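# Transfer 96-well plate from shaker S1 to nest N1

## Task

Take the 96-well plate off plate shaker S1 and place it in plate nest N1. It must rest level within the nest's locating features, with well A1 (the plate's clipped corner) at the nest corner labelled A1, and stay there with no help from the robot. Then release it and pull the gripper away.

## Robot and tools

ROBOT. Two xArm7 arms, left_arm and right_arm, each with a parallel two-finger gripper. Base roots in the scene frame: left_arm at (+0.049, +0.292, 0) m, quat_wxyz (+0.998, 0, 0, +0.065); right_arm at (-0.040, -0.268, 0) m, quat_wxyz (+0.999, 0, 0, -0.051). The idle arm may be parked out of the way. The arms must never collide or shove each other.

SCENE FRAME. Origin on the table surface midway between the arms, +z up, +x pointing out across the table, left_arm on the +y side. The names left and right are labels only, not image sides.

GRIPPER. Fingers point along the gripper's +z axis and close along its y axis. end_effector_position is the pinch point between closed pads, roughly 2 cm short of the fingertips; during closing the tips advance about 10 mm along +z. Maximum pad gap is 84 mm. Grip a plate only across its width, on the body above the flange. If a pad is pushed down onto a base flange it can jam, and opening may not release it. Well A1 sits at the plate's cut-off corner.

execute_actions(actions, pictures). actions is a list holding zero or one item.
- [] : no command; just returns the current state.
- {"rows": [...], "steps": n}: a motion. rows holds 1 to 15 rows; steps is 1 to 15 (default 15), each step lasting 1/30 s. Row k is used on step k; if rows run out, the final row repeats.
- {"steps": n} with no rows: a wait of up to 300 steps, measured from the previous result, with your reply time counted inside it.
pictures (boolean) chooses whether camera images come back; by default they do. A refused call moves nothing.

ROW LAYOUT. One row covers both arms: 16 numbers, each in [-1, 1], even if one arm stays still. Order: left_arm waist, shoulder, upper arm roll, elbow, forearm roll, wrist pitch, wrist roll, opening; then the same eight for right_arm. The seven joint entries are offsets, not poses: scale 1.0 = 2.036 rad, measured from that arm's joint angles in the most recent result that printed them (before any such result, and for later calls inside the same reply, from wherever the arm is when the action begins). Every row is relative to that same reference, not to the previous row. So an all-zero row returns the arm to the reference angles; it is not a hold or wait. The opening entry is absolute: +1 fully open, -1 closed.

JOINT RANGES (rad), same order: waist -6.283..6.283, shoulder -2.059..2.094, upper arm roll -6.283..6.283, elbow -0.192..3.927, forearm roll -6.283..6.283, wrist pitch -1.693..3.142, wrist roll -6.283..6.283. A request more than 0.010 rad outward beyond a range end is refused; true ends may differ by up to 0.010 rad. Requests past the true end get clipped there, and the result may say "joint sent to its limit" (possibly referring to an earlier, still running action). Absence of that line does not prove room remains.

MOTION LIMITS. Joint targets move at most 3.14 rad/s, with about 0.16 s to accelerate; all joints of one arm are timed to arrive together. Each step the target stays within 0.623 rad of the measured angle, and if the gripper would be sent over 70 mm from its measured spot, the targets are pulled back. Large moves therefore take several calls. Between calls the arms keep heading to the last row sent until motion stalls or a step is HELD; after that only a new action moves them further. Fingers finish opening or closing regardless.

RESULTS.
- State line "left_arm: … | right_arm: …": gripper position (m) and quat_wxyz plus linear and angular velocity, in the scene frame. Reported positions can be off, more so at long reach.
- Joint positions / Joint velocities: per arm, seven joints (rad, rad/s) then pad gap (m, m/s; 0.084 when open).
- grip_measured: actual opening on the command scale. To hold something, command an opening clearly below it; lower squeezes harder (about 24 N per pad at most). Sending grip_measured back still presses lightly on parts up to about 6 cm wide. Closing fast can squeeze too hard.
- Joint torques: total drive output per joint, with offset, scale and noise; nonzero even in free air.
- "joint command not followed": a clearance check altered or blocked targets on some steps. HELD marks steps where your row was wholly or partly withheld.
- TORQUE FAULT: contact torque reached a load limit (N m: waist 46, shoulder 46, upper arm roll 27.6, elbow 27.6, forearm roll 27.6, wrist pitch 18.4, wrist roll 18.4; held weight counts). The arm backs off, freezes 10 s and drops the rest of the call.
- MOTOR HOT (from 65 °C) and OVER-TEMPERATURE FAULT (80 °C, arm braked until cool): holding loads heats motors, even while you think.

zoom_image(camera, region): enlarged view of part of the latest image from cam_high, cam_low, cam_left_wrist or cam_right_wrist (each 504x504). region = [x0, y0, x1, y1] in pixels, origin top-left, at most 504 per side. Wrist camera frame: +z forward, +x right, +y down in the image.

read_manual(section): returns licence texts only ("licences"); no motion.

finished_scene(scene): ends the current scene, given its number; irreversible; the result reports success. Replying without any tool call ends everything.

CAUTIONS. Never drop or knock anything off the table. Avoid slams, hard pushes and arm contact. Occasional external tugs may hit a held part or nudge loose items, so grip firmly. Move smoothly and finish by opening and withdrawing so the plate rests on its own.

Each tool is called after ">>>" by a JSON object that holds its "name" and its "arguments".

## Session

>>> {"name": "execute_actions", "arguments": {"actions": []}}

Scene clock: 0.00 s of 8400.00 s.
left_arm: end_effector_position=(+0.4431, +0.3418, +0.2472) grip_measured=+1.00 end_effector_quat_wxyz=(-0.001, +0.998, +0.061, -0.005) end_effector_velocity=(+0.000, -0.000, -0.000) end_effector_angular_velocity=(+0.000, +0.000, -0.001) | right_arm: end_effector_position=(+0.2327, -0.0548, +0.3765) grip_measured=+1.00 end_effector_quat_wxyz=(+0.680, -0.602, -0.394, +0.138) end_effector_velocity=(-0.000, +0.000, +0.000) end_effector_angular_velocity=(+0.000, +0.000, +0.001)
Joint positions: left_arm=[-0.003 -0.25  -0.002  0.914  0.002  1.173  0.003  0.084] | right_arm=[ 0.89   0.126 -0.836  1.102  1.082  2.262 -1.168  0.084]
Joint velocities: left_arm=[ 0.     0.001 -0.001  0.     0.    -0.     0.     0.   ] | right_arm=[ 0.001 -0.     0.     0.     0.     0.     0.    -0.   ]
Joint torques (N m, as the arm reports them, + toward a larger angle): no reading
Motor temperatures (°C, as the motors report them): left_arm=[27 31 32 30 27 31 34] | right_arm=[27 27 29 30 29 33 31]

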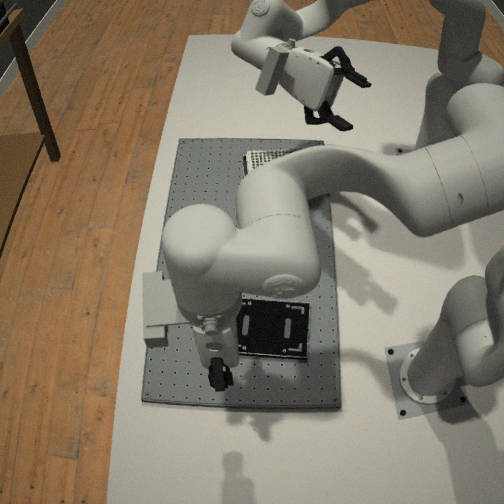

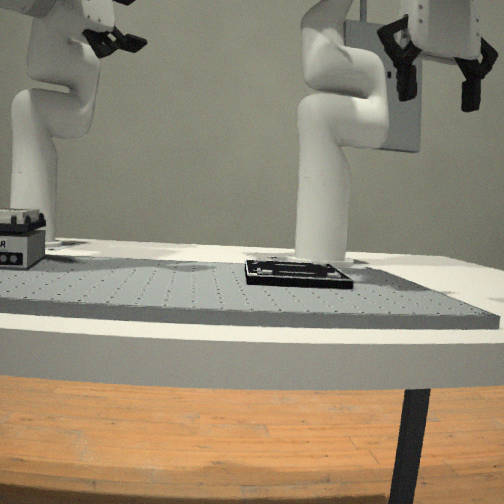

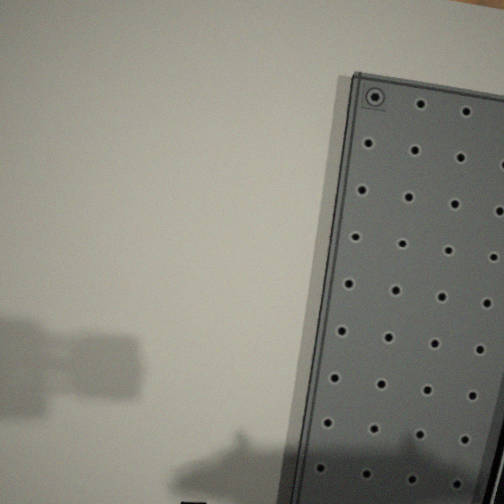

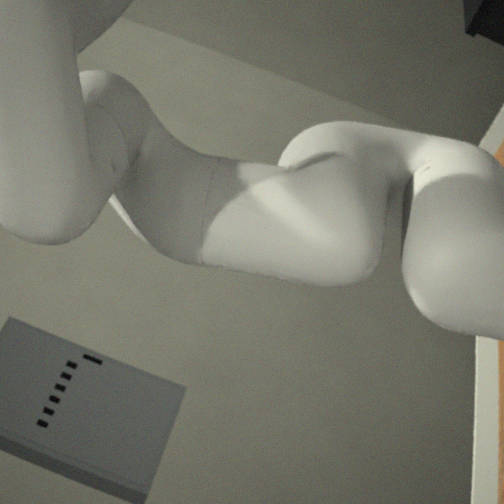

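>>> {"name": "execute_actions", "arguments": {"actions": [{"rows": [[-0.2925,-0.2365,0,-0.172,0,0.0601,-0.2316,1, -0.88,-0.185,0.411,-0.092,-0.531,-0.536,0.574,1]], "steps": 15}], "pictures": false}}

>>> {"name": "execute_actions", "arguments": {"actions": [{"steps": 45}]}}

Scene clock: 1.83 s of 8400.00 s.
left_arm: end_effector_position=(+0.3201, +0.1873, +0.2542) grip_measured=+1.00 end_effector_quat_wxyz=(-0.002, +1.000, +0.009, +0.000) end_effector_velocity=(-0.355, -0.235, -0.038) end_effector_angular_velocity=(-0.003, -0.018, -0.264) | right_arm: end_effector_position=(+0.2790, -0.2030, +0.2498) grip_measured=+1.00 end_effector_quat_wxyz=(-0.296, +0.932, +0.135, -0.159) end_effector_velocity=(+0.178, -0.463, -0.126) end_effector_angular_velocity=(-1.635, -0.286, -1.477)
Joint positions: left_arm=[-0.496 -0.649 -0.004  0.624  0.002  1.274 -0.387  0.084] | right_arm=[ 0.23  -0.148 -0.269  0.966  0.436  1.615 -0.511  0.084]
Joint velocities: left_arm=[-1.195 -0.97  -0.002 -0.707 -0.001  0.248 -0.93  -0.   ] | right_arm=[-1.217 -0.224  0.6   -0.114 -0.965 -0.987  1.139 -0.   ]
Joint torques (N m, as the arm reports them, + toward a larger angle): left_arm=[ 2.76 -3.14  2.81 18.84  0.02 -1.45 -0.28] | right_arm=[ -2.28 -14.7    0.02  20.37   1.39   0.03  -0.87]
Motor temperatures (°C, as the motors report them): left_arm=[27 31 32 31 27 31 34] | right_arm=[27 27 29 31 29 33 31]
Steps of this call (steps 1 to 40: nothing new was sent; steps 41 to 55: all 15 steps of this action). Readings (joint positions):
41: left_arm=[-0.003 -0.250 -0.002 0.913 0.002 1.173 0.002] | right_arm=[0.889 0.126 -0.835 1.101 1.081 2.261 -1.167]
42: left_arm=[-0.010 -0.256 -0.000 0.909 0.002 1.175 -0.005] | right_arm=[0.881 0.122 -0.826 1.099 1.073 2.253 -1.159]
44: left_arm=[-0.064 -0.299 0.005 0.875 0.002 1.186 -0.050] | right_arm=[0.822 0.087 -0.761 1.081 1.012 2.190 -1.096]
48: left_arm=[-0.217 -0.423 -0.004 0.788 0.002 1.217 -0.167] | right_arm=[0.560 -0.056 -0.507 1.011 0.751 1.932 -0.838]
55: the state above

Scene clock: 3.33 s of 8400.00 s.
left_arm: end_effector_position=(+0.2899, +0.1700, +0.2499) grip_measured=+1.00 end_effector_quat_wxyz=(-0.002, +1.000, -0.001, +0.000) end_effector_velocity=(-0.000, -0.000, -0.000) end_effector_angular_velocity=(+0.001, +0.000, -0.001) | right_arm: end_effector_position=(+0.1749, -0.6032, +0.2478) grip_measured=+1.00 end_effector_quat_wxyz=(-0.002, +0.877, -0.481, -0.003) end_effector_velocity=(-0.001, -0.001, +0.000) end_effector_angular_velocity=(-0.001, +0.000, -0.003)
Joint positions: left_arm=[-0.598 -0.731 -0.002  0.564  0.002  1.295 -0.469  0.084] | right_arm=[-0.901 -0.25   0.001  0.914  0.001  1.171  0.     0.084]
Joint velocities: left_arm=[-0.     0.001 -0.001  0.     0.     0.     0.     0.   ] | right_arm=[-0.002 -0.    -0.001  0.    -0.001 -0.    -0.    -0.   ]
Joint torques (N m, as the arm reports them, + toward a larger angle): left_arm=[-0.9  -3.58  0.88 18.63  0.06 -1.3  -0.2 ] | right_arm=[ -1.21 -14.11   0.01  22.91  -0.66  -1.53  -0.36]
Motor temperatures (°C, as the motors report them): left_arm=[27 31 32 32 27 31 34] | right_arm=[27 27 29 31 29 33 31]
Steps of this call (steps 1 to 45: the robot went on to your last target). Readings (joint positions):
1: left_arm=[-0.533 -0.679 -0.004 0.602 0.001 1.282 -0.416] | right_arm=[0.190 -0.155 -0.249 0.963 0.404 1.583 -0.474]
2: left_arm=[-0.561 -0.702 -0.005 0.585 0.001 1.288 -0.437] | right_arm=[0.149 -0.162 -0.231 0.959 0.375 1.553 -0.440]
4: left_arm=[-0.587 -0.723 -0.004 0.570 0.001 1.293 -0.458] | right_arm=[0.066 -0.174 -0.199 0.953 0.323 1.500 -0.378]
8: left_arm=[-0.595 -0.729 -0.001 0.565 0.002 1.295 -0.467] | right_arm=[-0.099 -0.194 -0.147 0.943 0.239 1.414 -0.279]
45: the state above
All arms were judged still, so your last target was given up. Only a new action makes them travel on or press farther. Fingers that are still opening or closing keep moving.

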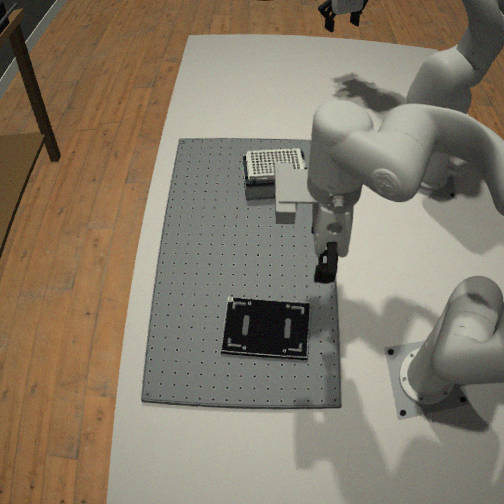

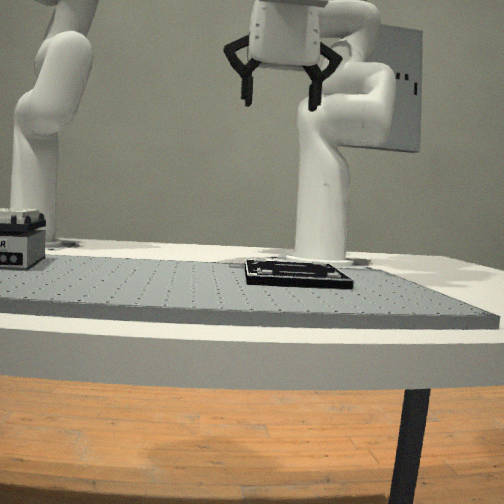

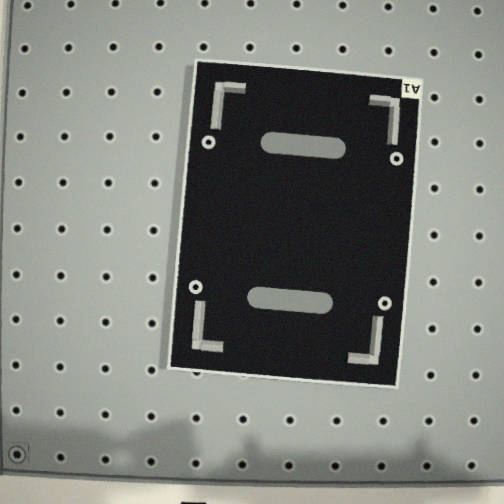

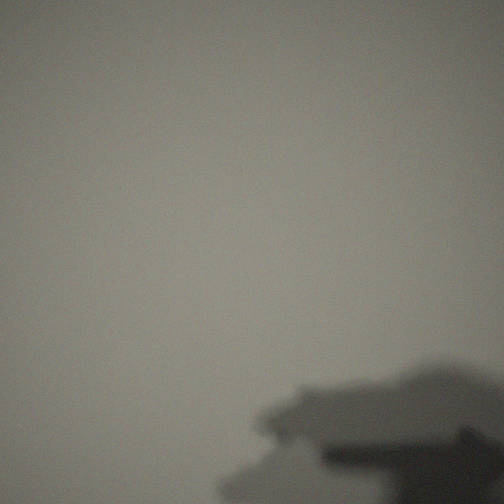

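>>> {"name": "execute_actions", "arguments": {"actions": [{"rows": [[-0.3361,0.5626,0,0.5713,0,0.0086,-0.3356,1, 0,0,0,0,0,0,0,1]], "steps": 15}], "pictures": false}}

>>> {"name": "execute_actions", "arguments": {"actions": [{"steps": 35}]}}

Scene clock: 4.67 s of 8400.00 s.
left_arm: end_effector_position=(+0.3117, -0.0193, +0.2939) grip_measured=+1.00 end_effector_quat_wxyz=(-0.004, +1.000, -0.002, -0.002) end_effector_velocity=(+0.033, -0.449, +0.021) end_effector_angular_velocity=(+0.012, +0.007, -0.005) | right_arm: end_effector_position=(+0.1749, -0.6032, +0.2478) grip_measured=+1.00 end_effector_quat_wxyz=(-0.002, +0.877, -0.481, -0.003) end_effector_velocity=(+0.000, +0.000, -0.000) end_effector_angular_velocity=(+0.000, -0.000, +0.001)
Joint positions: left_arm=[-0.998 -0.235 -0.003  1.061  0.002  1.305 -0.867  0.084] | right_arm=[-0.901 -0.25   0.001  0.914  0.001  1.171  0.     0.084]
Joint velocities: left_arm=[-0.646  1.239 -0.001  1.24  -0.     0.016 -0.642  0.   ] | right_arm=[ 0.001 -0.    -0.    -0.     0.    -0.    -0.    -0.   ]
Joint torques (N m, as the arm reports them, + toward a larger angle): left_arm=[  0.12 -10.72   0.29  18.23  -0.03  -1.19   0.05] | right_arm=[ -0.96 -13.82   0.08  22.85  -0.73  -1.83  -0.13]
Motor temperatures (°C, as the motors report them): left_arm=[27 31 32 32 27 31 34] | right_arm=[27 27 29 32 29 33 31]
Steps of this call (steps 1 to 25: nothing new was sent; steps 26 to 40: all 15 steps of this action). Readings (joint positions):
26: left_arm=[-0.599 -0.731 -0.002 0.564 0.002 1.295 -0.470] | right_arm=[-0.902 -0.250 0.001 0.914 0.001 1.171 0.000]
27: left_arm=[-0.606 -0.724 -0.001 0.571 0.002 1.296 -0.478] | right_arm=[-0.902 -0.250 0.001 0.914 0.001 1.171 0.000]
29: left_arm=[-0.662 -0.667 0.001 0.627 0.002 1.299 -0.537] | right_arm=[-0.901 -0.250 0.001 0.914 0.001 1.171 0.000]
33: left_arm=[-0.811 -0.512 -0.002 0.784 0.002 1.301 -0.682] | right_arm=[-0.901 -0.250 0.001 0.914 0.001 1.171 0.000]
40: the state above

Scene clock: 5.83 s of 8400.00 s.
left_arm: end_effector_position=(+0.2892, -0.2500, +0.2502) grip_measured=+1.00 end_effector_quat_wxyz=(-0.000, +1.000, -0.001, +0.000) end_effector_velocity=(-0.001, -0.001, -0.000) end_effector_angular_velocity=(+0.001, +0.000, -0.003) | right_arm: end_effector_position=(+0.1749, -0.6032, +0.2478) grip_measured=+1.00 end_effector_quat_wxyz=(-0.002, +0.877, -0.481, -0.003) end_effector_velocity=(+0.000, +0.000, +0.000) end_effector_angular_velocity=(-0.000, +0.000, +0.001)
Joint positions: left_arm=[-1.282  0.414 -0.002  1.726  0.002  1.313 -1.152  0.084] | right_arm=[-0.901 -0.25   0.001  0.914  0.001  1.171  0.     0.084]
Joint velocities: left_arm=[-0.001  0.001 -0.001  0.     0.     0.     0.     0.   ] | right_arm=[ 0.     0.     0.     0.    -0.001  0.    -0.     0.   ]
Joint torques (N m, as the arm reports them, + toward a larger angle): left_arm=[ -0.55 -21.45   0.11  18.94  -0.34  -1.31  -0.32] | right_arm=[ -2.52 -13.79   0.17  23.03  -0.29  -1.61  -0.43]
Motor temperatures (°C, as the motors report them): left_arm=[27 32 32 33 27 31 34] | right_arm=[27 27 29 32 29 33 31]
Steps of this call (steps 1 to 35: the robot went on to your last target). Readings (joint positions):
1: left_arm=[-1.019 -0.194 -0.003 1.103 0.002 1.306 -0.888] | right_arm=[-0.901 -0.250 0.001 0.914 0.001 1.171 0.000]
2: left_arm=[-1.039 -0.151 -0.003 1.145 0.002 1.306 -0.908] | right_arm=[-0.901 -0.250 0.001 0.914 0.001 1.171 0.000]
4: left_arm=[-1.075 -0.067 -0.003 1.231 0.002 1.307 -0.944] | right_arm=[-0.901 -0.250 0.001 0.914 0.001 1.171 0.000]
8: left_arm=[-1.146 0.099 -0.002 1.402 0.002 1.309 -1.016] | right_arm=[-0.901 -0.250 0.001 0.914 0.001 1.171 0.000]
35: the state above

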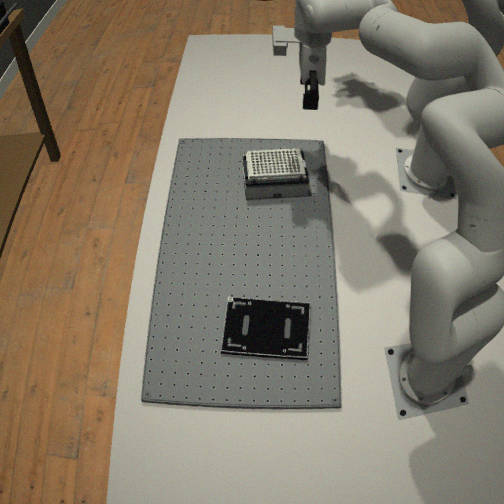

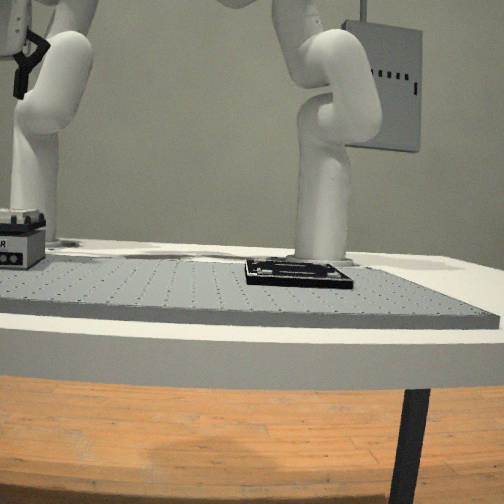

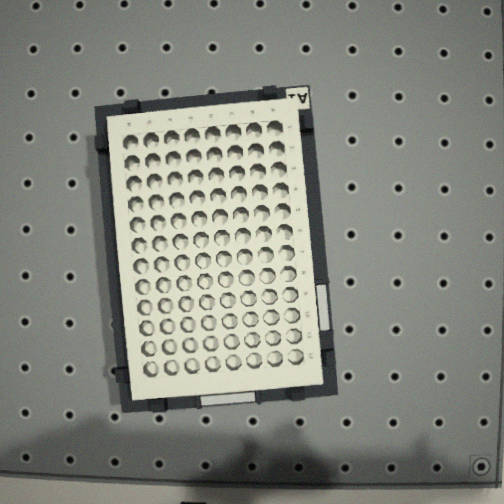

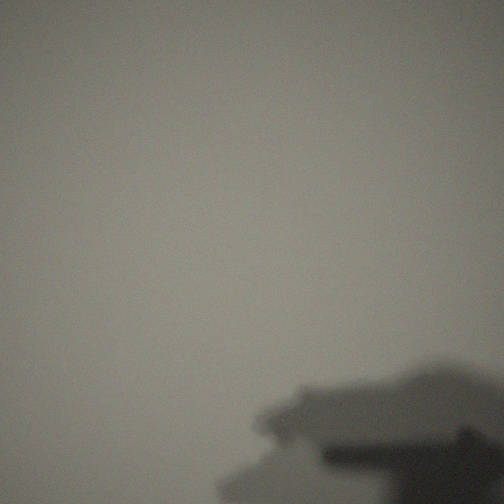

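>>> {"name": "execute_actions", "arguments": {"actions": [{"rows": [[0.0698,0.0292,0,-0.1427,0,-0.1724,0.0266,1, 0,0,0,0,0,0,0,1]], "steps": 15}], "pictures": false}}

>>> {"name": "execute_actions", "arguments": {"actions": [{"steps": 12}]}}

Scene clock: 7.17 s of 8400.00 s.
left_arm: end_effector_position=(+0.3581, -0.1998, +0.1199) grip_measured=+1.00 end_effector_quat_wxyz=(-0.003, +0.999, +0.044, -0.001) end_effector_velocity=(-0.009, -0.045, +0.030) end_effector_angular_velocity=(-0.137, -0.055, -0.060) | right_arm: end_effector_position=(+0.1749, -0.6032, +0.2478) grip_measured=+1.00 end_effector_quat_wxyz=(-0.002, +0.877, -0.481, -0.003) end_effector_velocity=(-0.000, -0.000, +0.000) end_effector_angular_velocity=(-0.000, +0.000, -0.001)
Joint positions: left_arm=[-1.14   0.475  0.     1.438  0.002  0.968 -1.099  0.084] | right_arm=[-0.901 -0.25   0.001  0.914  0.001  1.171  0.     0.084]
Joint velocities: left_arm=[ 0.    -0.036 -0.054  0.004 -0.002 -0.106  0.013  0.   ] | right_arm=[-0. -0. -0. -0. -0. -0.  0.  0.]
Joint torques (N m, as the arm reports them, + toward a larger angle): left_arm=[ -3.45 -22.54  -2.11  19.62  -0.13  -1.29  -0.34] | right_arm=[ -1.49 -13.8   -0.19  22.62  -0.32  -1.31  -0.18]
Motor temperatures (°C, as the motors report them): left_arm=[27 32 32 33 27 31 34] | right_arm=[27 27 29 33 29 33 31]
Steps of this call (steps 1 to 15: the robot went on to your last target; steps 16 to 25: nothing new was sent; steps 26 to 40: all 15 steps of this action). Readings (joint positions):
26: left_arm=[-1.282 0.414 -0.002 1.726 0.002 1.312 -1.152] | right_arm=[-0.901 -0.250 0.001 0.914 0.001 1.171 0.000]
27: left_arm=[-1.280 0.414 -0.003 1.721 0.002 1.303 -1.150] | right_arm=[-0.901 -0.250 0.001 0.914 0.001 1.171 0.000]
29: left_arm=[-1.260 0.419 -0.008 1.680 0.001 1.245 -1.142] | right_arm=[-0.901 -0.250 0.001 0.914 0.001 1.171 0.000]
33: left_arm=[-1.198 0.450 -0.000 1.554 0.002 1.108 -1.120] | right_arm=[-0.901 -0.250 0.001 0.914 0.001 1.171 0.000]
40: the state above

Scene clock: 7.57 s of 8400.00 s.
left_arm: end_effector_position=(+0.3575, -0.2016, +0.1208) grip_measured=+1.00 end_effector_quat_wxyz=(+0.001, +0.999, +0.042, +0.001) end_effector_velocity=(-0.001, -0.000, +0.000) end_effector_angular_velocity=(-0.001, +0.000, -0.001) | right_arm: end_effector_position=(+0.1749, -0.6032, +0.2478) grip_measured=+1.00 end_effector_quat_wxyz=(-0.002, +0.877, -0.481, -0.003) end_effector_velocity=(-0.000, -0.000, +0.000) end_effector_angular_velocity=(+0.000, -0.000, -0.001)
Joint positions: left_arm=[-1.14   0.473 -0.002  1.436  0.002  0.962 -1.098  0.084] | right_arm=[-0.901 -0.25   0.001  0.914  0.001  1.171  0.     0.084]
Joint velocities: left_arm=[ 0.    -0.001 -0.002 -0.001 -0.    -0.001 -0.    -0.   ] | right_arm=[-0.001  0.    -0.     0.     0.     0.     0.    -0.   ]
Joint torques (N m, as the arm reports them, + toward a larger angle): left_arm=[ -0.57 -21.34  -0.02  17.79   0.01  -1.28  -0.21] | right_arm=[  0.03 -14.62  -0.13  22.67  -0.13  -1.34  -0.3 ]
Motor temperatures (°C, as the motors report them): left_arm=[27 32 32 33 27 31 34] | right_arm=[27 27 29 33 29 33 31]
Steps of this call (steps 1 to 12: the robot went on to your last target). Readings (joint positions):
1: left_arm=[-1.141 0.473 -0.002 1.439 0.002 0.966 -1.098] | right_arm=[-0.901 -0.250 0.001 0.914 0.001 1.171 0.000]
2: left_arm=[-1.141 0.472 -0.003 1.439 0.002 0.964 -1.098] | right_arm=[-0.901 -0.250 0.001 0.914 0.001 1.171 0.000]
4: left_arm=[-1.142 0.471 -0.005 1.440 0.002 0.962 -1.098] | right_arm=[-0.901 -0.250 0.001 0.914 0.001 1.171 0.000]
8: left_arm=[-1.141 0.472 -0.003 1.437 0.002 0.962 -1.098] | right_arm=[-0.901 -0.250 0.001 0.914 0.001 1.171 0.000]
12: the state above

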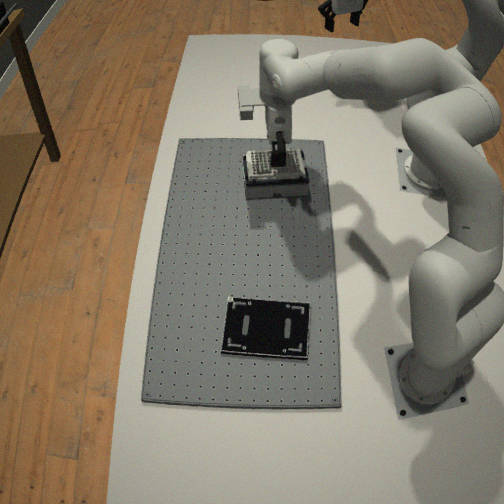

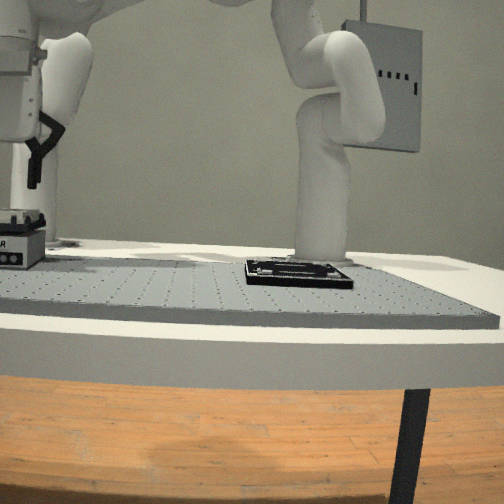

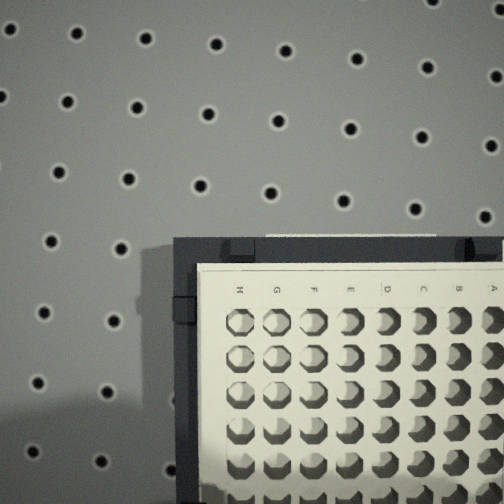

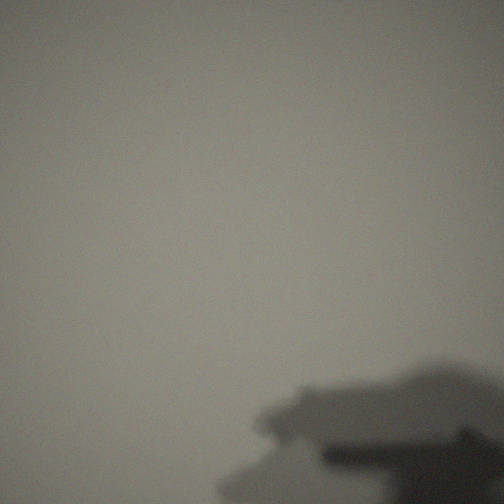

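>>> {"name": "execute_actions", "arguments": {"actions": [{"rows": [[0.0018,-0.0047,0,-0.0075,0,-0.0029,0.0018,1, 0,0,0,0,0,0,0,1],[0.0018,-0.0047,0,-0.0075,0,-0.0029,0.0018,1, 0,0,0,0,0,0,0,1],[0.0018,-0.0047,0,-0.0075,0,-0.0029,0.0018,1, 0,0,0,0,0,0,0,1],[0.0018,-0.0047,0,-0.0075,0,-0.0029,0.0018,1, 0,0,0,0,0,0,0,1],[0.0018,0.0194,0,-0.023,0,-0.0423,0.0018,1, 0,0,0,0,0,0,0,1]], "steps": 15}]}}

Scene clock: 9.13 s of 8400.00 s.
left_arm: end_effector_position=(+0.3572, -0.1973, +0.0859) grip_measured=+1.00 end_effector_quat_wxyz=(-0.000, +0.999, +0.042, -0.000) end_effector_velocity=(-0.001, +0.002, -0.004) end_effector_angular_velocity=(+0.002, +0.002, +0.001) | right_arm: end_effector_position=(+0.1749, -0.6032, +0.2478) grip_measured=+1.00 end_effector_quat_wxyz=(-0.002, +0.877, -0.481, -0.003) end_effector_velocity=(-0.000, -0.000, -0.000) end_effector_angular_velocity=(-0.000, +0.000, -0.001)
Joint positions: left_arm=[-1.137  0.512 -0.002  1.389  0.002  0.878 -1.094  0.084] | right_arm=[-0.901 -0.25   0.001  0.914  0.001  1.171  0.     0.084]
Joint velocities: left_arm=[ 0.     0.002 -0.    -0.009 -0.001 -0.008 -0.001  0.   ] | right_arm=[-0.001  0.     0.    -0.    -0.    -0.     0.     0.   ]
Joint torques (N m, as the arm reports them, + toward a larger angle): left_arm=[ -1.18 -21.42   0.16  18.22  -0.13  -1.79  -0.3 ] | right_arm=[ -2.46 -14.51   0.24  22.61  -0.32  -1.63  -0.1 ]
Motor temperatures (°C, as the motors report them): left_arm=[27 32 32 33 27 31 34] | right_arm=[27 27 29 34 29 33 31]
Steps of this call (steps 1 to 15: the robot went on to your last target; steps 16 to 32: nothing new was sent; steps 33 to 47: all 15 steps of this action). Readings (joint positions):
33: left_arm=[-1.140 0.473 -0.002 1.436 0.002 0.962 -1.098] | right_arm=[-0.901 -0.250 0.001 0.914 0.001 1.171 0.000]
34: left_arm=[-1.139 0.471 -0.002 1.432 0.002 0.960 -1.097] | right_arm=[-0.901 -0.250 0.001 0.914 0.001 1.171 0.000]
36: left_arm=[-1.138 0.466 -0.002 1.425 0.002 0.958 -1.095] | right_arm=[-0.901 -0.250 0.001 0.914 0.001 1.171 0.000]
40: left_arm=[-1.137 0.488 -0.002 1.408 0.002 0.908 -1.094] | right_arm=[-0.901 -0.250 0.001 0.914 0.001 1.171 0.000]
47: the state above

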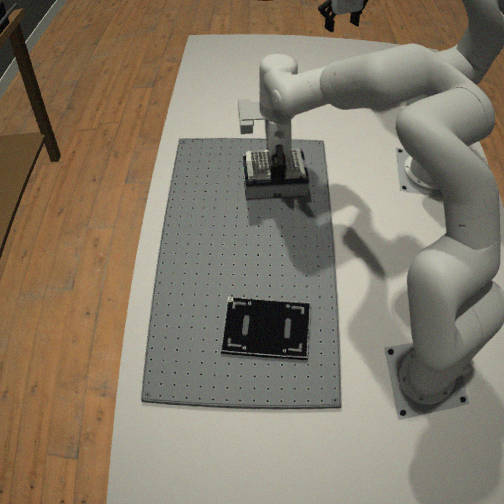

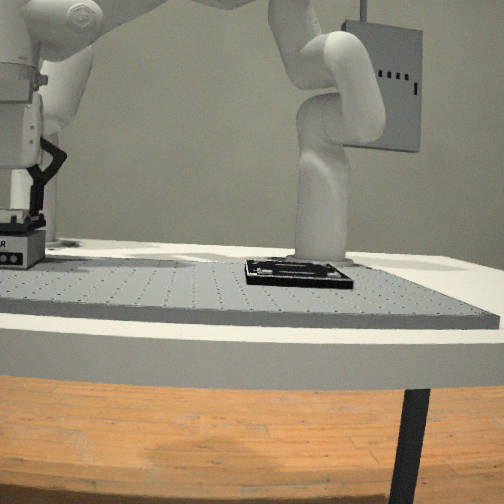

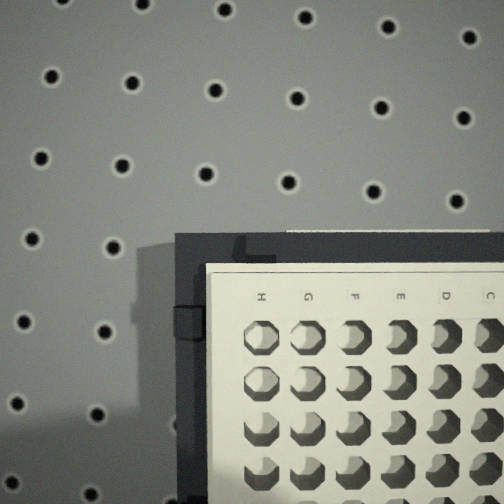

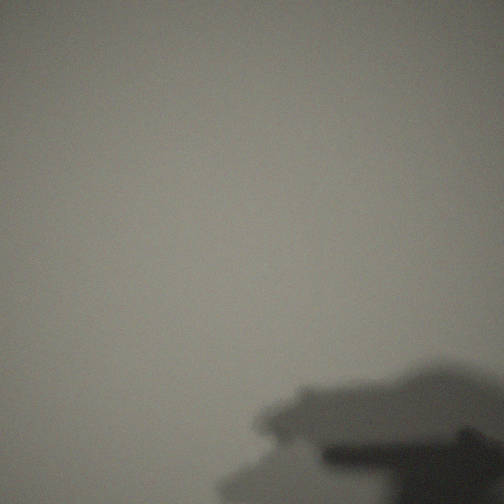

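>>> {"name": "execute_actions", "arguments": {"actions": [{"rows": [[0,0,0,0,0,0,0,0.8, 0,0,0,0,0,0,0,1],[0,0,0,0,0,0,0,0.5, 0,0,0,0,0,0,0,1],[0,0,0,0,0,0,0,0, 0,0,0,0,0,0,0,1],[0,0,0,0,0,0,0,-0.6, 0,0,0,0,0,0,0,1]], "steps": 12}], "pictures": false}}

>>> {"name": "execute_actions", "arguments": {"actions": [{"rows": [[0,-0.024,0,0.0155,0,0.0394,0,-0.6, 0,0,0,0,0,0,0,1]], "steps": 15}]}}

Scene clock: 10.10 s of 8400.00 s.
left_arm: end_effector_position=(+0.3573, -0.1970, +0.0859) grip_measured=+0.93 end_effector_quat_wxyz=(-0.000, +0.999, +0.042, -0.000) end_effector_velocity=(-0.001, -0.001, +0.000) end_effector_angular_velocity=(-0.001, +0.000, -0.001) | right_arm: end_effector_position=(+0.1749, -0.6032, +0.2478) grip_measured=+1.00 end_effector_quat_wxyz=(-0.002, +0.877, -0.481, -0.003) end_effector_velocity=(-0.000, -0.000, +0.000) end_effector_angular_velocity=(-0.000, +0.000, -0.000)
Joint positions: left_arm=[-1.136  0.512 -0.002  1.389  0.002  0.878 -1.094  0.082] | right_arm=[-0.901 -0.25   0.001  0.914  0.001  1.171  0.     0.084]
Joint velocities: left_arm=[ 0.     0.    -0.002  0.     0.    -0.001 -0.001  0.   ] | right_arm=[-0. -0.  0.  0. -0. -0.  0.  0.]
Joint torques (N m, as the arm reports them, + toward a larger angle): left_arm=[ -1.17 -21.49  -0.82  19.97  -0.26  -2.47   0.03] | right_arm=[ -1.92 -14.46   0.07  22.78  -0.8   -1.43  -0.23]
Motor temperatures (°C, as the motors report them): left_arm=[27 32 32 34 27 31 34] | right_arm=[27 27 29 34 29 33 31]
Steps of this call (steps 1 to 15: the robot went on to your last target; steps 16 to 17: nothing new was sent; steps 18 to 29: all 12 steps of this action). Readings (joint positions):
18: left_arm=[-1.137 0.512 -0.002 1.389 0.002 0.877 -1.094] | right_arm=[-0.901 -0.250 0.001 0.914 0.001 1.171 0.000]
19: left_arm=[-1.136 0.512 -0.002 1.389 0.002 0.878 -1.094] | right_arm=[-0.901 -0.250 0.001 0.914 0.001 1.171 0.000]
21: left_arm=[-1.136 0.512 -0.002 1.389 0.002 0.878 -1.094] | right_arm=[-0.901 -0.250 0.001 0.914 0.001 1.171 0.000]
25: left_arm=[-1.136 0.512 -0.002 1.389 0.002 0.878 -1.094] | right_arm=[-0.901 -0.250 0.001 0.914 0.001 1.171 0.000]
29: the state above

Scene clock: 10.60 s of 8400.00 s.
left_arm: end_effector_position=(+0.3573, -0.1970, +0.1196) grip_measured=+0.93 end_effector_quat_wxyz=(-0.001, +0.999, +0.042, -0.000) end_effector_velocity=(+0.004, -0.006, +0.010) end_effector_angular_velocity=(-0.019, -0.012, +0.000) | right_arm: end_effector_position=(+0.1749, -0.6032, +0.2478) grip_measured=+1.00 end_effector_quat_wxyz=(-0.002, +0.877, -0.481, -0.003) end_effector_velocity=(-0.000, -0.000, +0.000) end_effector_angular_velocity=(+0.000, -0.000, -0.001)
Joint positions: left_arm=[-1.136  0.464 -0.002  1.42   0.002  0.958 -1.094  0.082] | right_arm=[-0.901 -0.25   0.001  0.914  0.001  1.171  0.     0.084]
Joint velocities: left_arm=[-0.    -0.008  0.     0.014  0.     0.    -0.     0.   ] | right_arm=[-0.001 -0.     0.     0.     0.     0.    -0.     0.   ]
Joint torques (N m, as the arm reports them, + toward a larger angle): left_arm=[ -0.69 -21.51  -0.02  17.97  -0.22  -1.46  -0.29] | right_arm=[ -0.71 -15.07  -0.1   22.87  -0.46  -1.53  -0.46]
Motor temperatures (°C, as the motors report them): left_arm=[27 32 32 34 27 31 34] | right_arm=[27 27 29 34 29 33 31]
Steps of this call (steps 1 to 15: all 15 steps of this action). Readings (joint positions):
1: left_arm=[-1.136 0.512 -0.002 1.389 0.002 0.879 -1.094] | right_arm=[-0.901 -0.250 0.001 0.914 0.001 1.171 0.000]
2: left_arm=[-1.136 0.509 -0.002 1.391 0.002 0.886 -1.094] | right_arm=[-0.901 -0.250 0.001 0.914 0.001 1.171 0.000]
4: left_arm=[-1.137 0.488 -0.002 1.405 0.002 0.923 -1.094] | right_arm=[-0.901 -0.250 0.001 0.914 0.001 1.171 0.000]
8: left_arm=[-1.137 0.461 -0.003 1.426 0.002 0.952 -1.094] | right_arm=[-0.901 -0.250 0.001 0.914 0.001 1.171 0.000]
15: the state above

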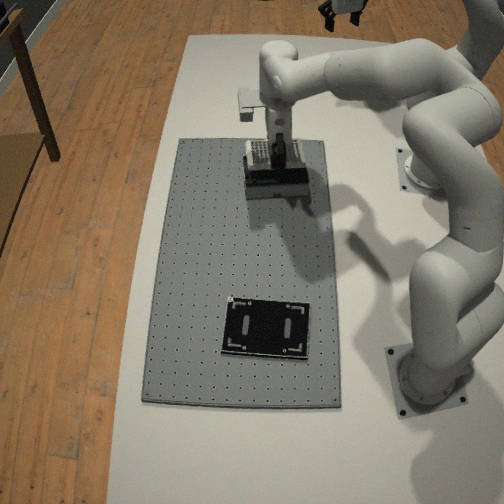

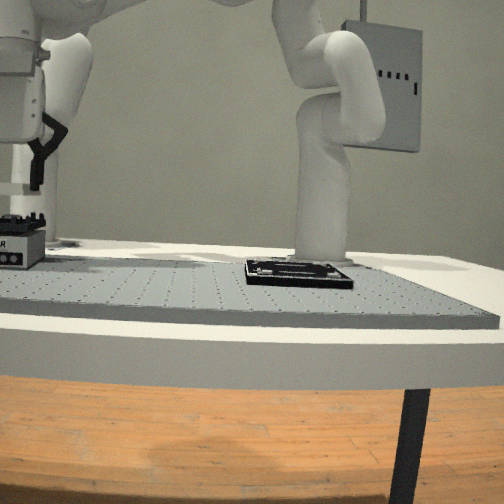

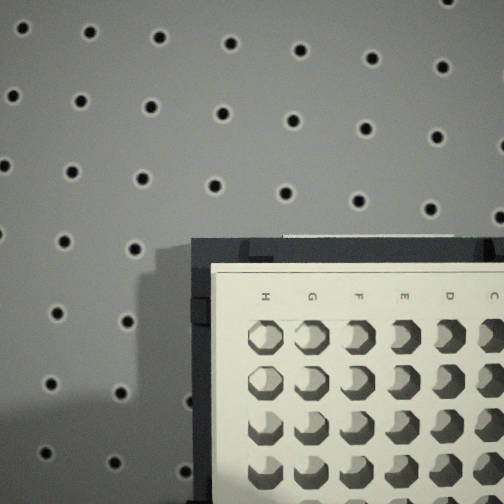

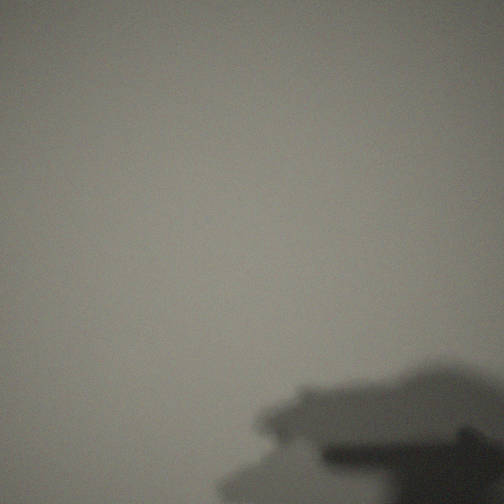

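>>> {"name": "execute_actions", "arguments": {"actions": [{"rows": [[0.3315,-0.2967,0,-0.4793,0,-0.1836,0.4185,-0.6, 0,0,0,0,0,0,0,1]], "steps": 15}], "pictures": false}}

>>> {"name": "execute_actions", "arguments": {"actions": [{"steps": 35}]}}

Scene clock: 12.00 s of 8400.00 s.
left_arm: end_effector_position=(+0.4483, -0.0181, +0.1406) grip_measured=+0.93 end_effector_quat_wxyz=(+0.029, +0.999, +0.016, +0.037) end_effector_velocity=(-0.024, +0.456, -0.124) end_effector_angular_velocity=(+0.169, +0.077, -0.244) | right_arm: end_effector_position=(+0.1749, -0.6032, +0.2478) grip_measured=+1.00 end_effector_quat_wxyz=(-0.002, +0.877, -0.481, -0.003) end_effector_velocity=(+0.000, +0.000, +0.000) end_effector_angular_velocity=(+0.000, -0.000, -0.000)
Joint positions: left_arm=[-0.791  0.152  0.001  1.011  0.002  0.766 -0.694  0.082] | right_arm=[-0.901 -0.25   0.001  0.914  0.001  1.171  0.     0.084]
Joint velocities: left_arm=[ 0.685 -0.604 -0.002 -1.139  0.    -0.372  0.931 -0.   ] | right_arm=[ 0.  0.  0.  0.  0. -0.  0. -0.]
Joint torques (N m, as the arm reports them, + toward a larger angle): left_arm=[ -3.4  -15.65  -1.89  15.98  -0.22  -1.11  -0.02] | right_arm=[ -2.05 -15.08  -0.37  22.98  -0.19  -1.61  -0.41]
Motor temperatures (°C, as the motors report them): left_arm=[27 32 32 34 27 31 34] | right_arm=[27 27 29 34 29 33 31]
Steps of this call (steps 1 to 15: the robot went on to your last target; steps 16 to 27: nothing new was sent; steps 28 to 42: all 15 steps of this action). Readings (joint positions):
28: left_arm=[-1.136 0.462 -0.002 1.420 0.002 0.958 -1.093] | right_arm=[-0.901 -0.250 0.001 0.914 0.001 1.171 0.000]
29: left_arm=[-1.130 0.456 -0.005 1.412 0.002 0.953 -1.085] | right_arm=[-0.901 -0.250 0.001 0.914 0.001 1.171 0.000]
31: left_arm=[-1.086 0.411 -0.013 1.361 0.001 0.924 -1.036] | right_arm=[-0.901 -0.250 0.001 0.914 0.001 1.171 0.000]
35: left_arm=[-0.970 0.310 -0.000 1.252 0.002 0.863 -0.924] | right_arm=[-0.901 -0.250 0.001 0.914 0.001 1.171 0.000]
42: the state above

Scene clock: 13.17 s of 8400.00 s.
left_arm: end_effector_position=(+0.3709, +0.1804, +0.0700) grip_measured=+0.93 end_effector_quat_wxyz=(-0.001, +0.999, -0.047, +0.000) end_effector_velocity=(-0.000, +0.000, -0.000) end_effector_angular_velocity=(+0.000, -0.000, +0.000) | right_arm: end_effector_position=(+0.1749, -0.6032, +0.2478) grip_measured=+1.00 end_effector_quat_wxyz=(-0.002, +0.877, -0.481, -0.003) end_effector_velocity=(-0.000, -0.000, +0.000) end_effector_angular_velocity=(+0.000, -0.000, -0.001)
Joint positions: left_arm=[-0.462 -0.14  -0.002  0.444  0.002  0.584 -0.242  0.082] | right_arm=[-0.901 -0.25   0.001  0.914  0.001  1.171  0.     0.084]
Joint velocities: left_arm=[ 0.001 -0.001 -0.001 -0.001  0.    -0.    -0.    -0.   ] | right_arm=[-0.001 -0.     0.     0.     0.    -0.     0.     0.   ]
Joint torques (N m, as the arm reports them, + toward a larger angle): left_arm=[ -0.53 -10.41   0.35  14.86  -0.07  -1.35  -0.29] | right_arm=[ -1.09 -14.03  -0.24  22.73  -0.43  -1.6   -0.42]
Motor temperatures (°C, as the motors report them): left_arm=[27 32 32 34 27 31 34] | right_arm=[27 27 29 35 29 33 31]
Steps of this call (steps 1 to 35: the robot went on to your last target). Readings (joint positions):
1: left_arm=[-0.769 0.132 0.000 0.973 0.002 0.753 -0.663] | right_arm=[-0.901 -0.250 0.001 0.914 0.001 1.171 0.000]
2: left_arm=[-0.747 0.112 -0.000 0.934 0.002 0.741 -0.633] | right_arm=[-0.901 -0.250 0.001 0.914 0.001 1.171 0.000]
4: left_arm=[-0.702 0.073 -0.001 0.856 0.002 0.717 -0.571] | right_arm=[-0.901 -0.250 0.001 0.914 0.001 1.171 0.000]
8: left_arm=[-0.612 -0.007 -0.001 0.701 0.002 0.667 -0.447] | right_arm=[-0.901 -0.250 0.001 0.914 0.001 1.171 0.000]
35: the state above

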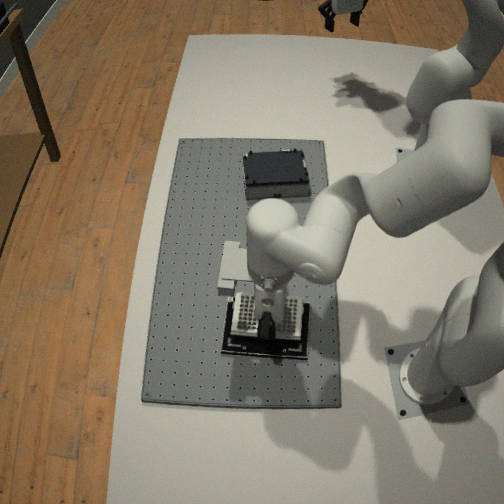

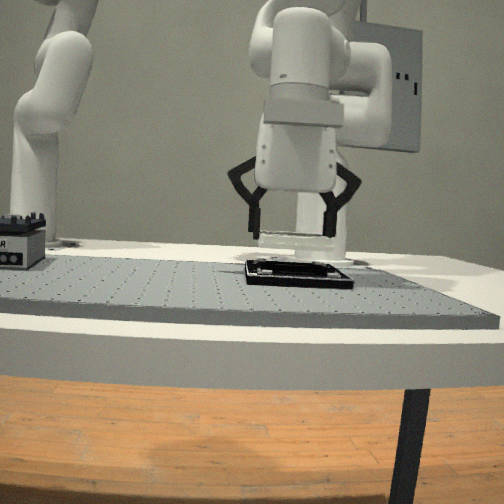

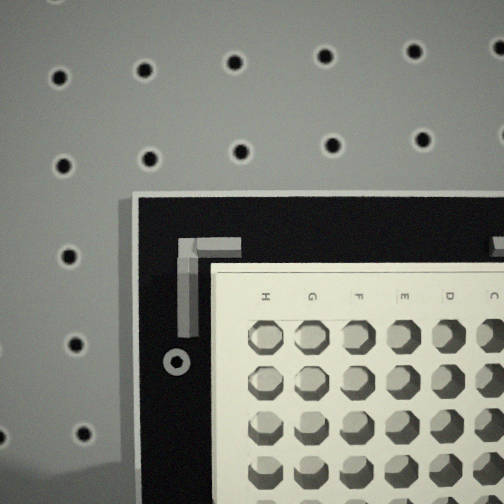

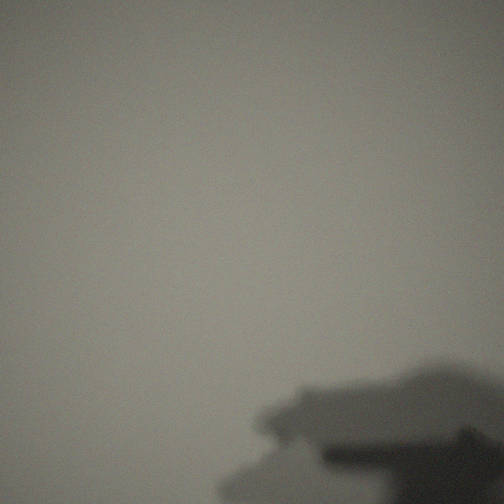

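>>> {"name": "execute_actions", "arguments": {"actions": [{"rows": [[0.0053,0.0257,0,-0.0084,0,-0.0341,0.0053,-0.6, 0,0,0,0,0,0,0,1]], "steps": 15}]}}

Scene clock: 14.93 s of 8400.00 s.
left_arm: end_effector_position=(+0.3704, +0.1844, +0.0522) grip_measured=+0.93 end_effector_quat_wxyz=(-0.000, +0.999, -0.047, +0.000) end_effector_velocity=(-0.002, +0.001, -0.001) end_effector_angular_velocity=(+0.001, +0.004, +0.001) | right_arm: end_effector_position=(+0.1749, -0.6032, +0.2478) grip_measured=+1.00 end_effector_quat_wxyz=(-0.002, +0.877, -0.481, -0.003) end_effector_velocity=(+0.000, -0.000, +0.000) end_effector_angular_velocity=(+0.000, -0.001, -0.000)
Joint positions: left_arm=[-0.451 -0.088 -0.002  0.427  0.002  0.515 -0.231  0.082] | right_arm=[-0.901 -0.25   0.001  0.914  0.001  1.171  0.     0.084]
Joint velocities: left_arm=[ 0.     0.001  0.001 -0.003  0.    -0.    -0.    -0.   ] | right_arm=[ 0.    -0.    -0.     0.     0.001 -0.    -0.     0.   ]
Joint torques (N m, as the arm reports them, + toward a larger angle): left_arm=[ -0.53 -10.52   0.5   14.03  -0.2   -1.41  -0.23] | right_arm=[ -1.33 -15.07  -0.22  22.79  -0.23  -1.55  -0.31]
Motor temperatures (°C, as the motors report them): left_arm=[27 32 32 34 27 31 34] | right_arm=[27 27 29 35 29 33 31]
Steps of this call (steps 1 to 15: the robot went on to your last target; steps 16 to 38: nothing new was sent; steps 39 to 53: all 15 steps of this action). Readings (joint positions):
39: left_arm=[-0.462 -0.140 -0.002 0.444 0.002 0.584 -0.242] | right_arm=[-0.901 -0.250 0.001 0.914 0.001 1.171 0.000]
40: left_arm=[-0.461 -0.135 -0.002 0.443 0.002 0.576 -0.241] | right_arm=[-0.901 -0.250 0.001 0.914 0.001 1.171 0.000]
42: left_arm=[-0.455 -0.109 -0.002 0.436 0.002 0.541 -0.236] | right_arm=[-0.901 -0.250 0.001 0.914 0.001 1.171 0.000]
46: left_arm=[-0.451 -0.088 -0.002 0.426 0.002 0.519 -0.232] | right_arm=[-0.901 -0.250 0.001 0.914 0.001 1.171 0.000]
53: the state above

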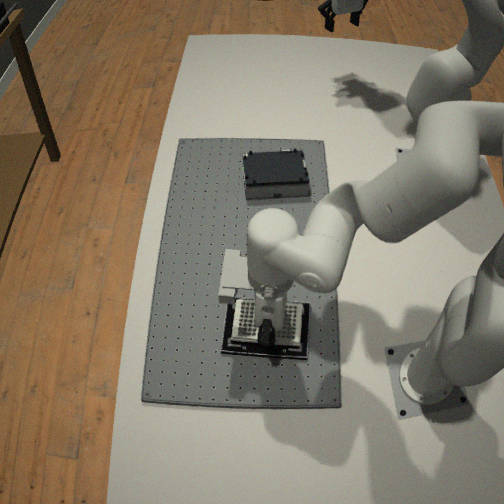

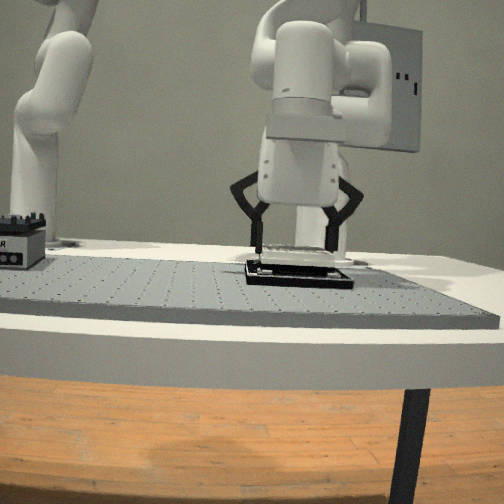

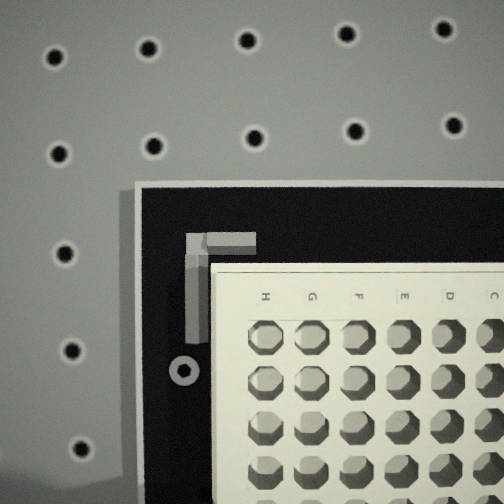

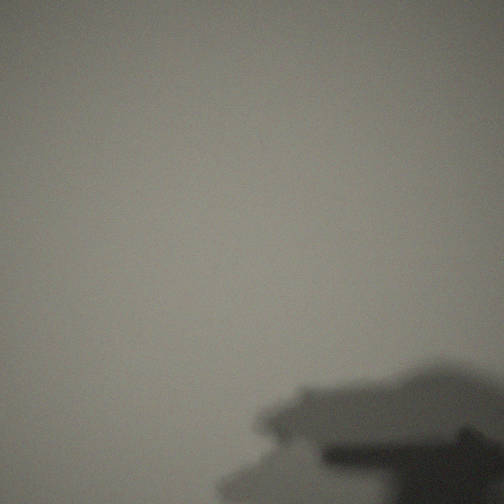

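>>> {"name": "execute_actions", "arguments": {"actions": [{"rows": [[0,0.004,0,-0.0005,0,-0.0045,0,-0.6, 0,0,0,0,0,0,0,1],[0,0.008,0,-0.001,0,-0.009,0,-0.6, 0,0,0,0,0,0,0,1],[0,0.0111,0,-0.0015,0,-0.0127,0,-0.6, 0,0,0,0,0,0,0,1]], "steps": 12}]}}

>>> {"name": "zoom_image", "arguments": {"camera": "cam_low", "region": [230, 200, 370, 300]}}

Scene clock: 16.20 s of 8400.00 s.
left_arm: end_effector_position=(+0.3705, +0.1843, +0.0457) grip_measured=+0.93 end_effector_quat_wxyz=(-0.000, +0.999, -0.047, +0.001) end_effector_velocity=(+0.001, -0.000, +0.000) end_effector_angular_velocity=(-0.001, -0.003, -0.002) | right_arm: end_effector_position=(+0.1749, -0.6032, +0.2478) grip_measured=+1.00 end_effector_quat_wxyz=(-0.002, +0.877, -0.481, -0.003) end_effector_velocity=(+0.000, +0.000, +0.000) end_effector_angular_velocity=(-0.000, -0.000, +0.001)
Joint positions: left_arm=[-0.451 -0.066 -0.002  0.425  0.002  0.489 -0.231  0.082] | right_arm=[-0.901 -0.25   0.001  0.914  0.001  1.171  0.     0.084]
Joint velocities: left_arm=[ 0.     0.001 -0.     0.001  0.    -0.003  0.001  0.   ] | right_arm=[ 0.001 -0.     0.     0.    -0.    -0.    -0.    -0.   ]
Joint torques (N m, as the arm reports them, + toward a larger angle): left_arm=[ -0.48 -10.75   0.49  13.62  -0.17  -1.34  -0.28] | right_arm=[ -1.24 -13.75  -0.36  22.58  -0.55  -1.43  -0.56]
Motor temperatures (°C, as the motors report them): left_arm=[27 32 32 34 27 31 34] | right_arm=[27 27 29 36 29 33 31]
Steps of this call (steps 1 to 15: the robot went on to your last target; steps 16 to 26: nothing new was sent; steps 27 to 38: all 12 steps of this action). Readings (joint positions):
27: left_arm=[-0.451 -0.087 -0.002 0.427 0.002 0.514 -0.231] | right_arm=[-0.901 -0.250 0.001 0.914 0.001 1.171 0.000]
28: left_arm=[-0.451 -0.086 -0.002 0.427 0.002 0.512 -0.231] | right_arm=[-0.901 -0.250 0.001 0.914 0.001 1.171 0.000]
30: left_arm=[-0.451 -0.076 -0.002 0.426 0.002 0.501 -0.231] | right_arm=[-0.901 -0.250 0.001 0.914 0.001 1.171 0.000]
34: left_arm=[-0.451 -0.066 -0.002 0.424 0.002 0.491 -0.231] | right_arm=[-0.901 -0.250 0.001 0.914 0.001 1.171 0.000]
38: the state above

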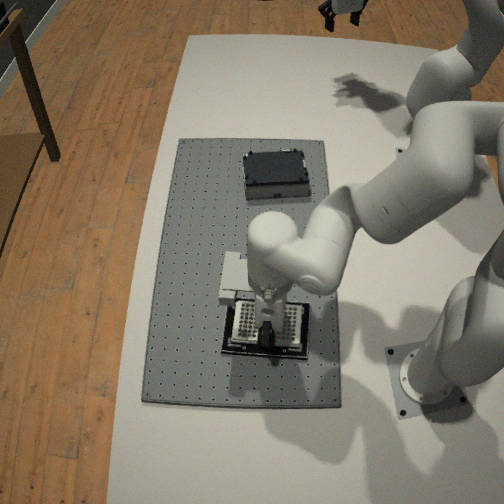

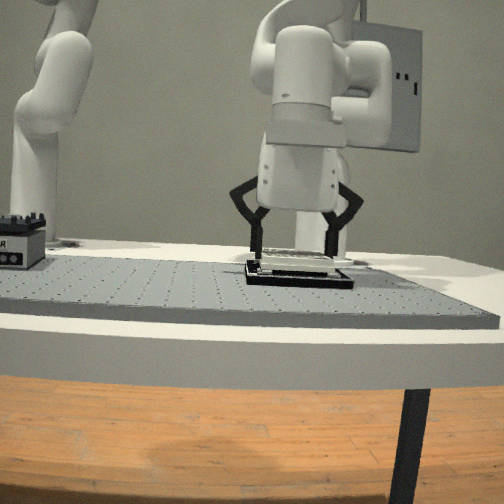

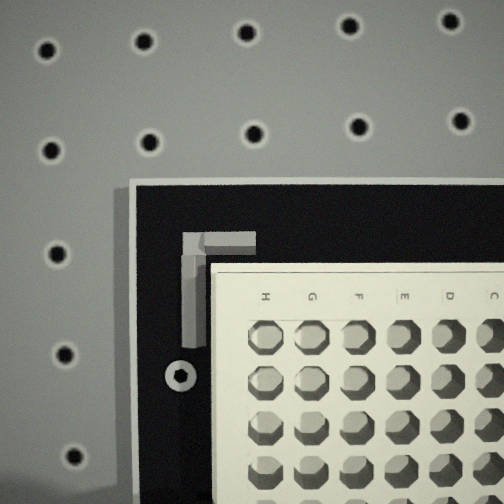

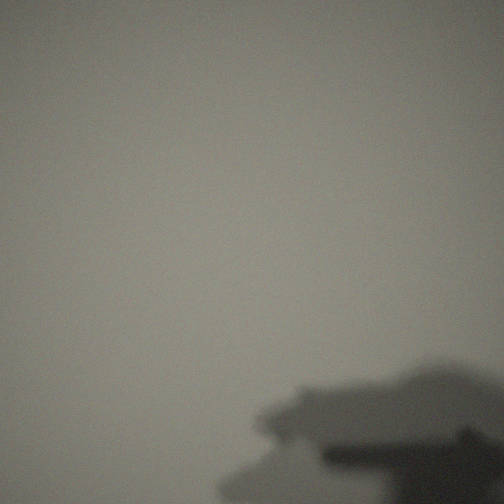

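Region (230, 200, 370, 300) of cam_low's 504x504 image, scaled by 3.600, with more detail than that image has; it fills the top 360 rows of this view, and the rest is white.

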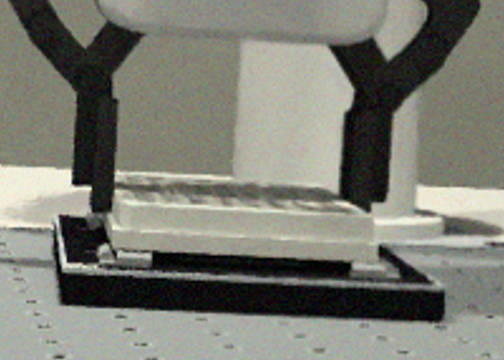

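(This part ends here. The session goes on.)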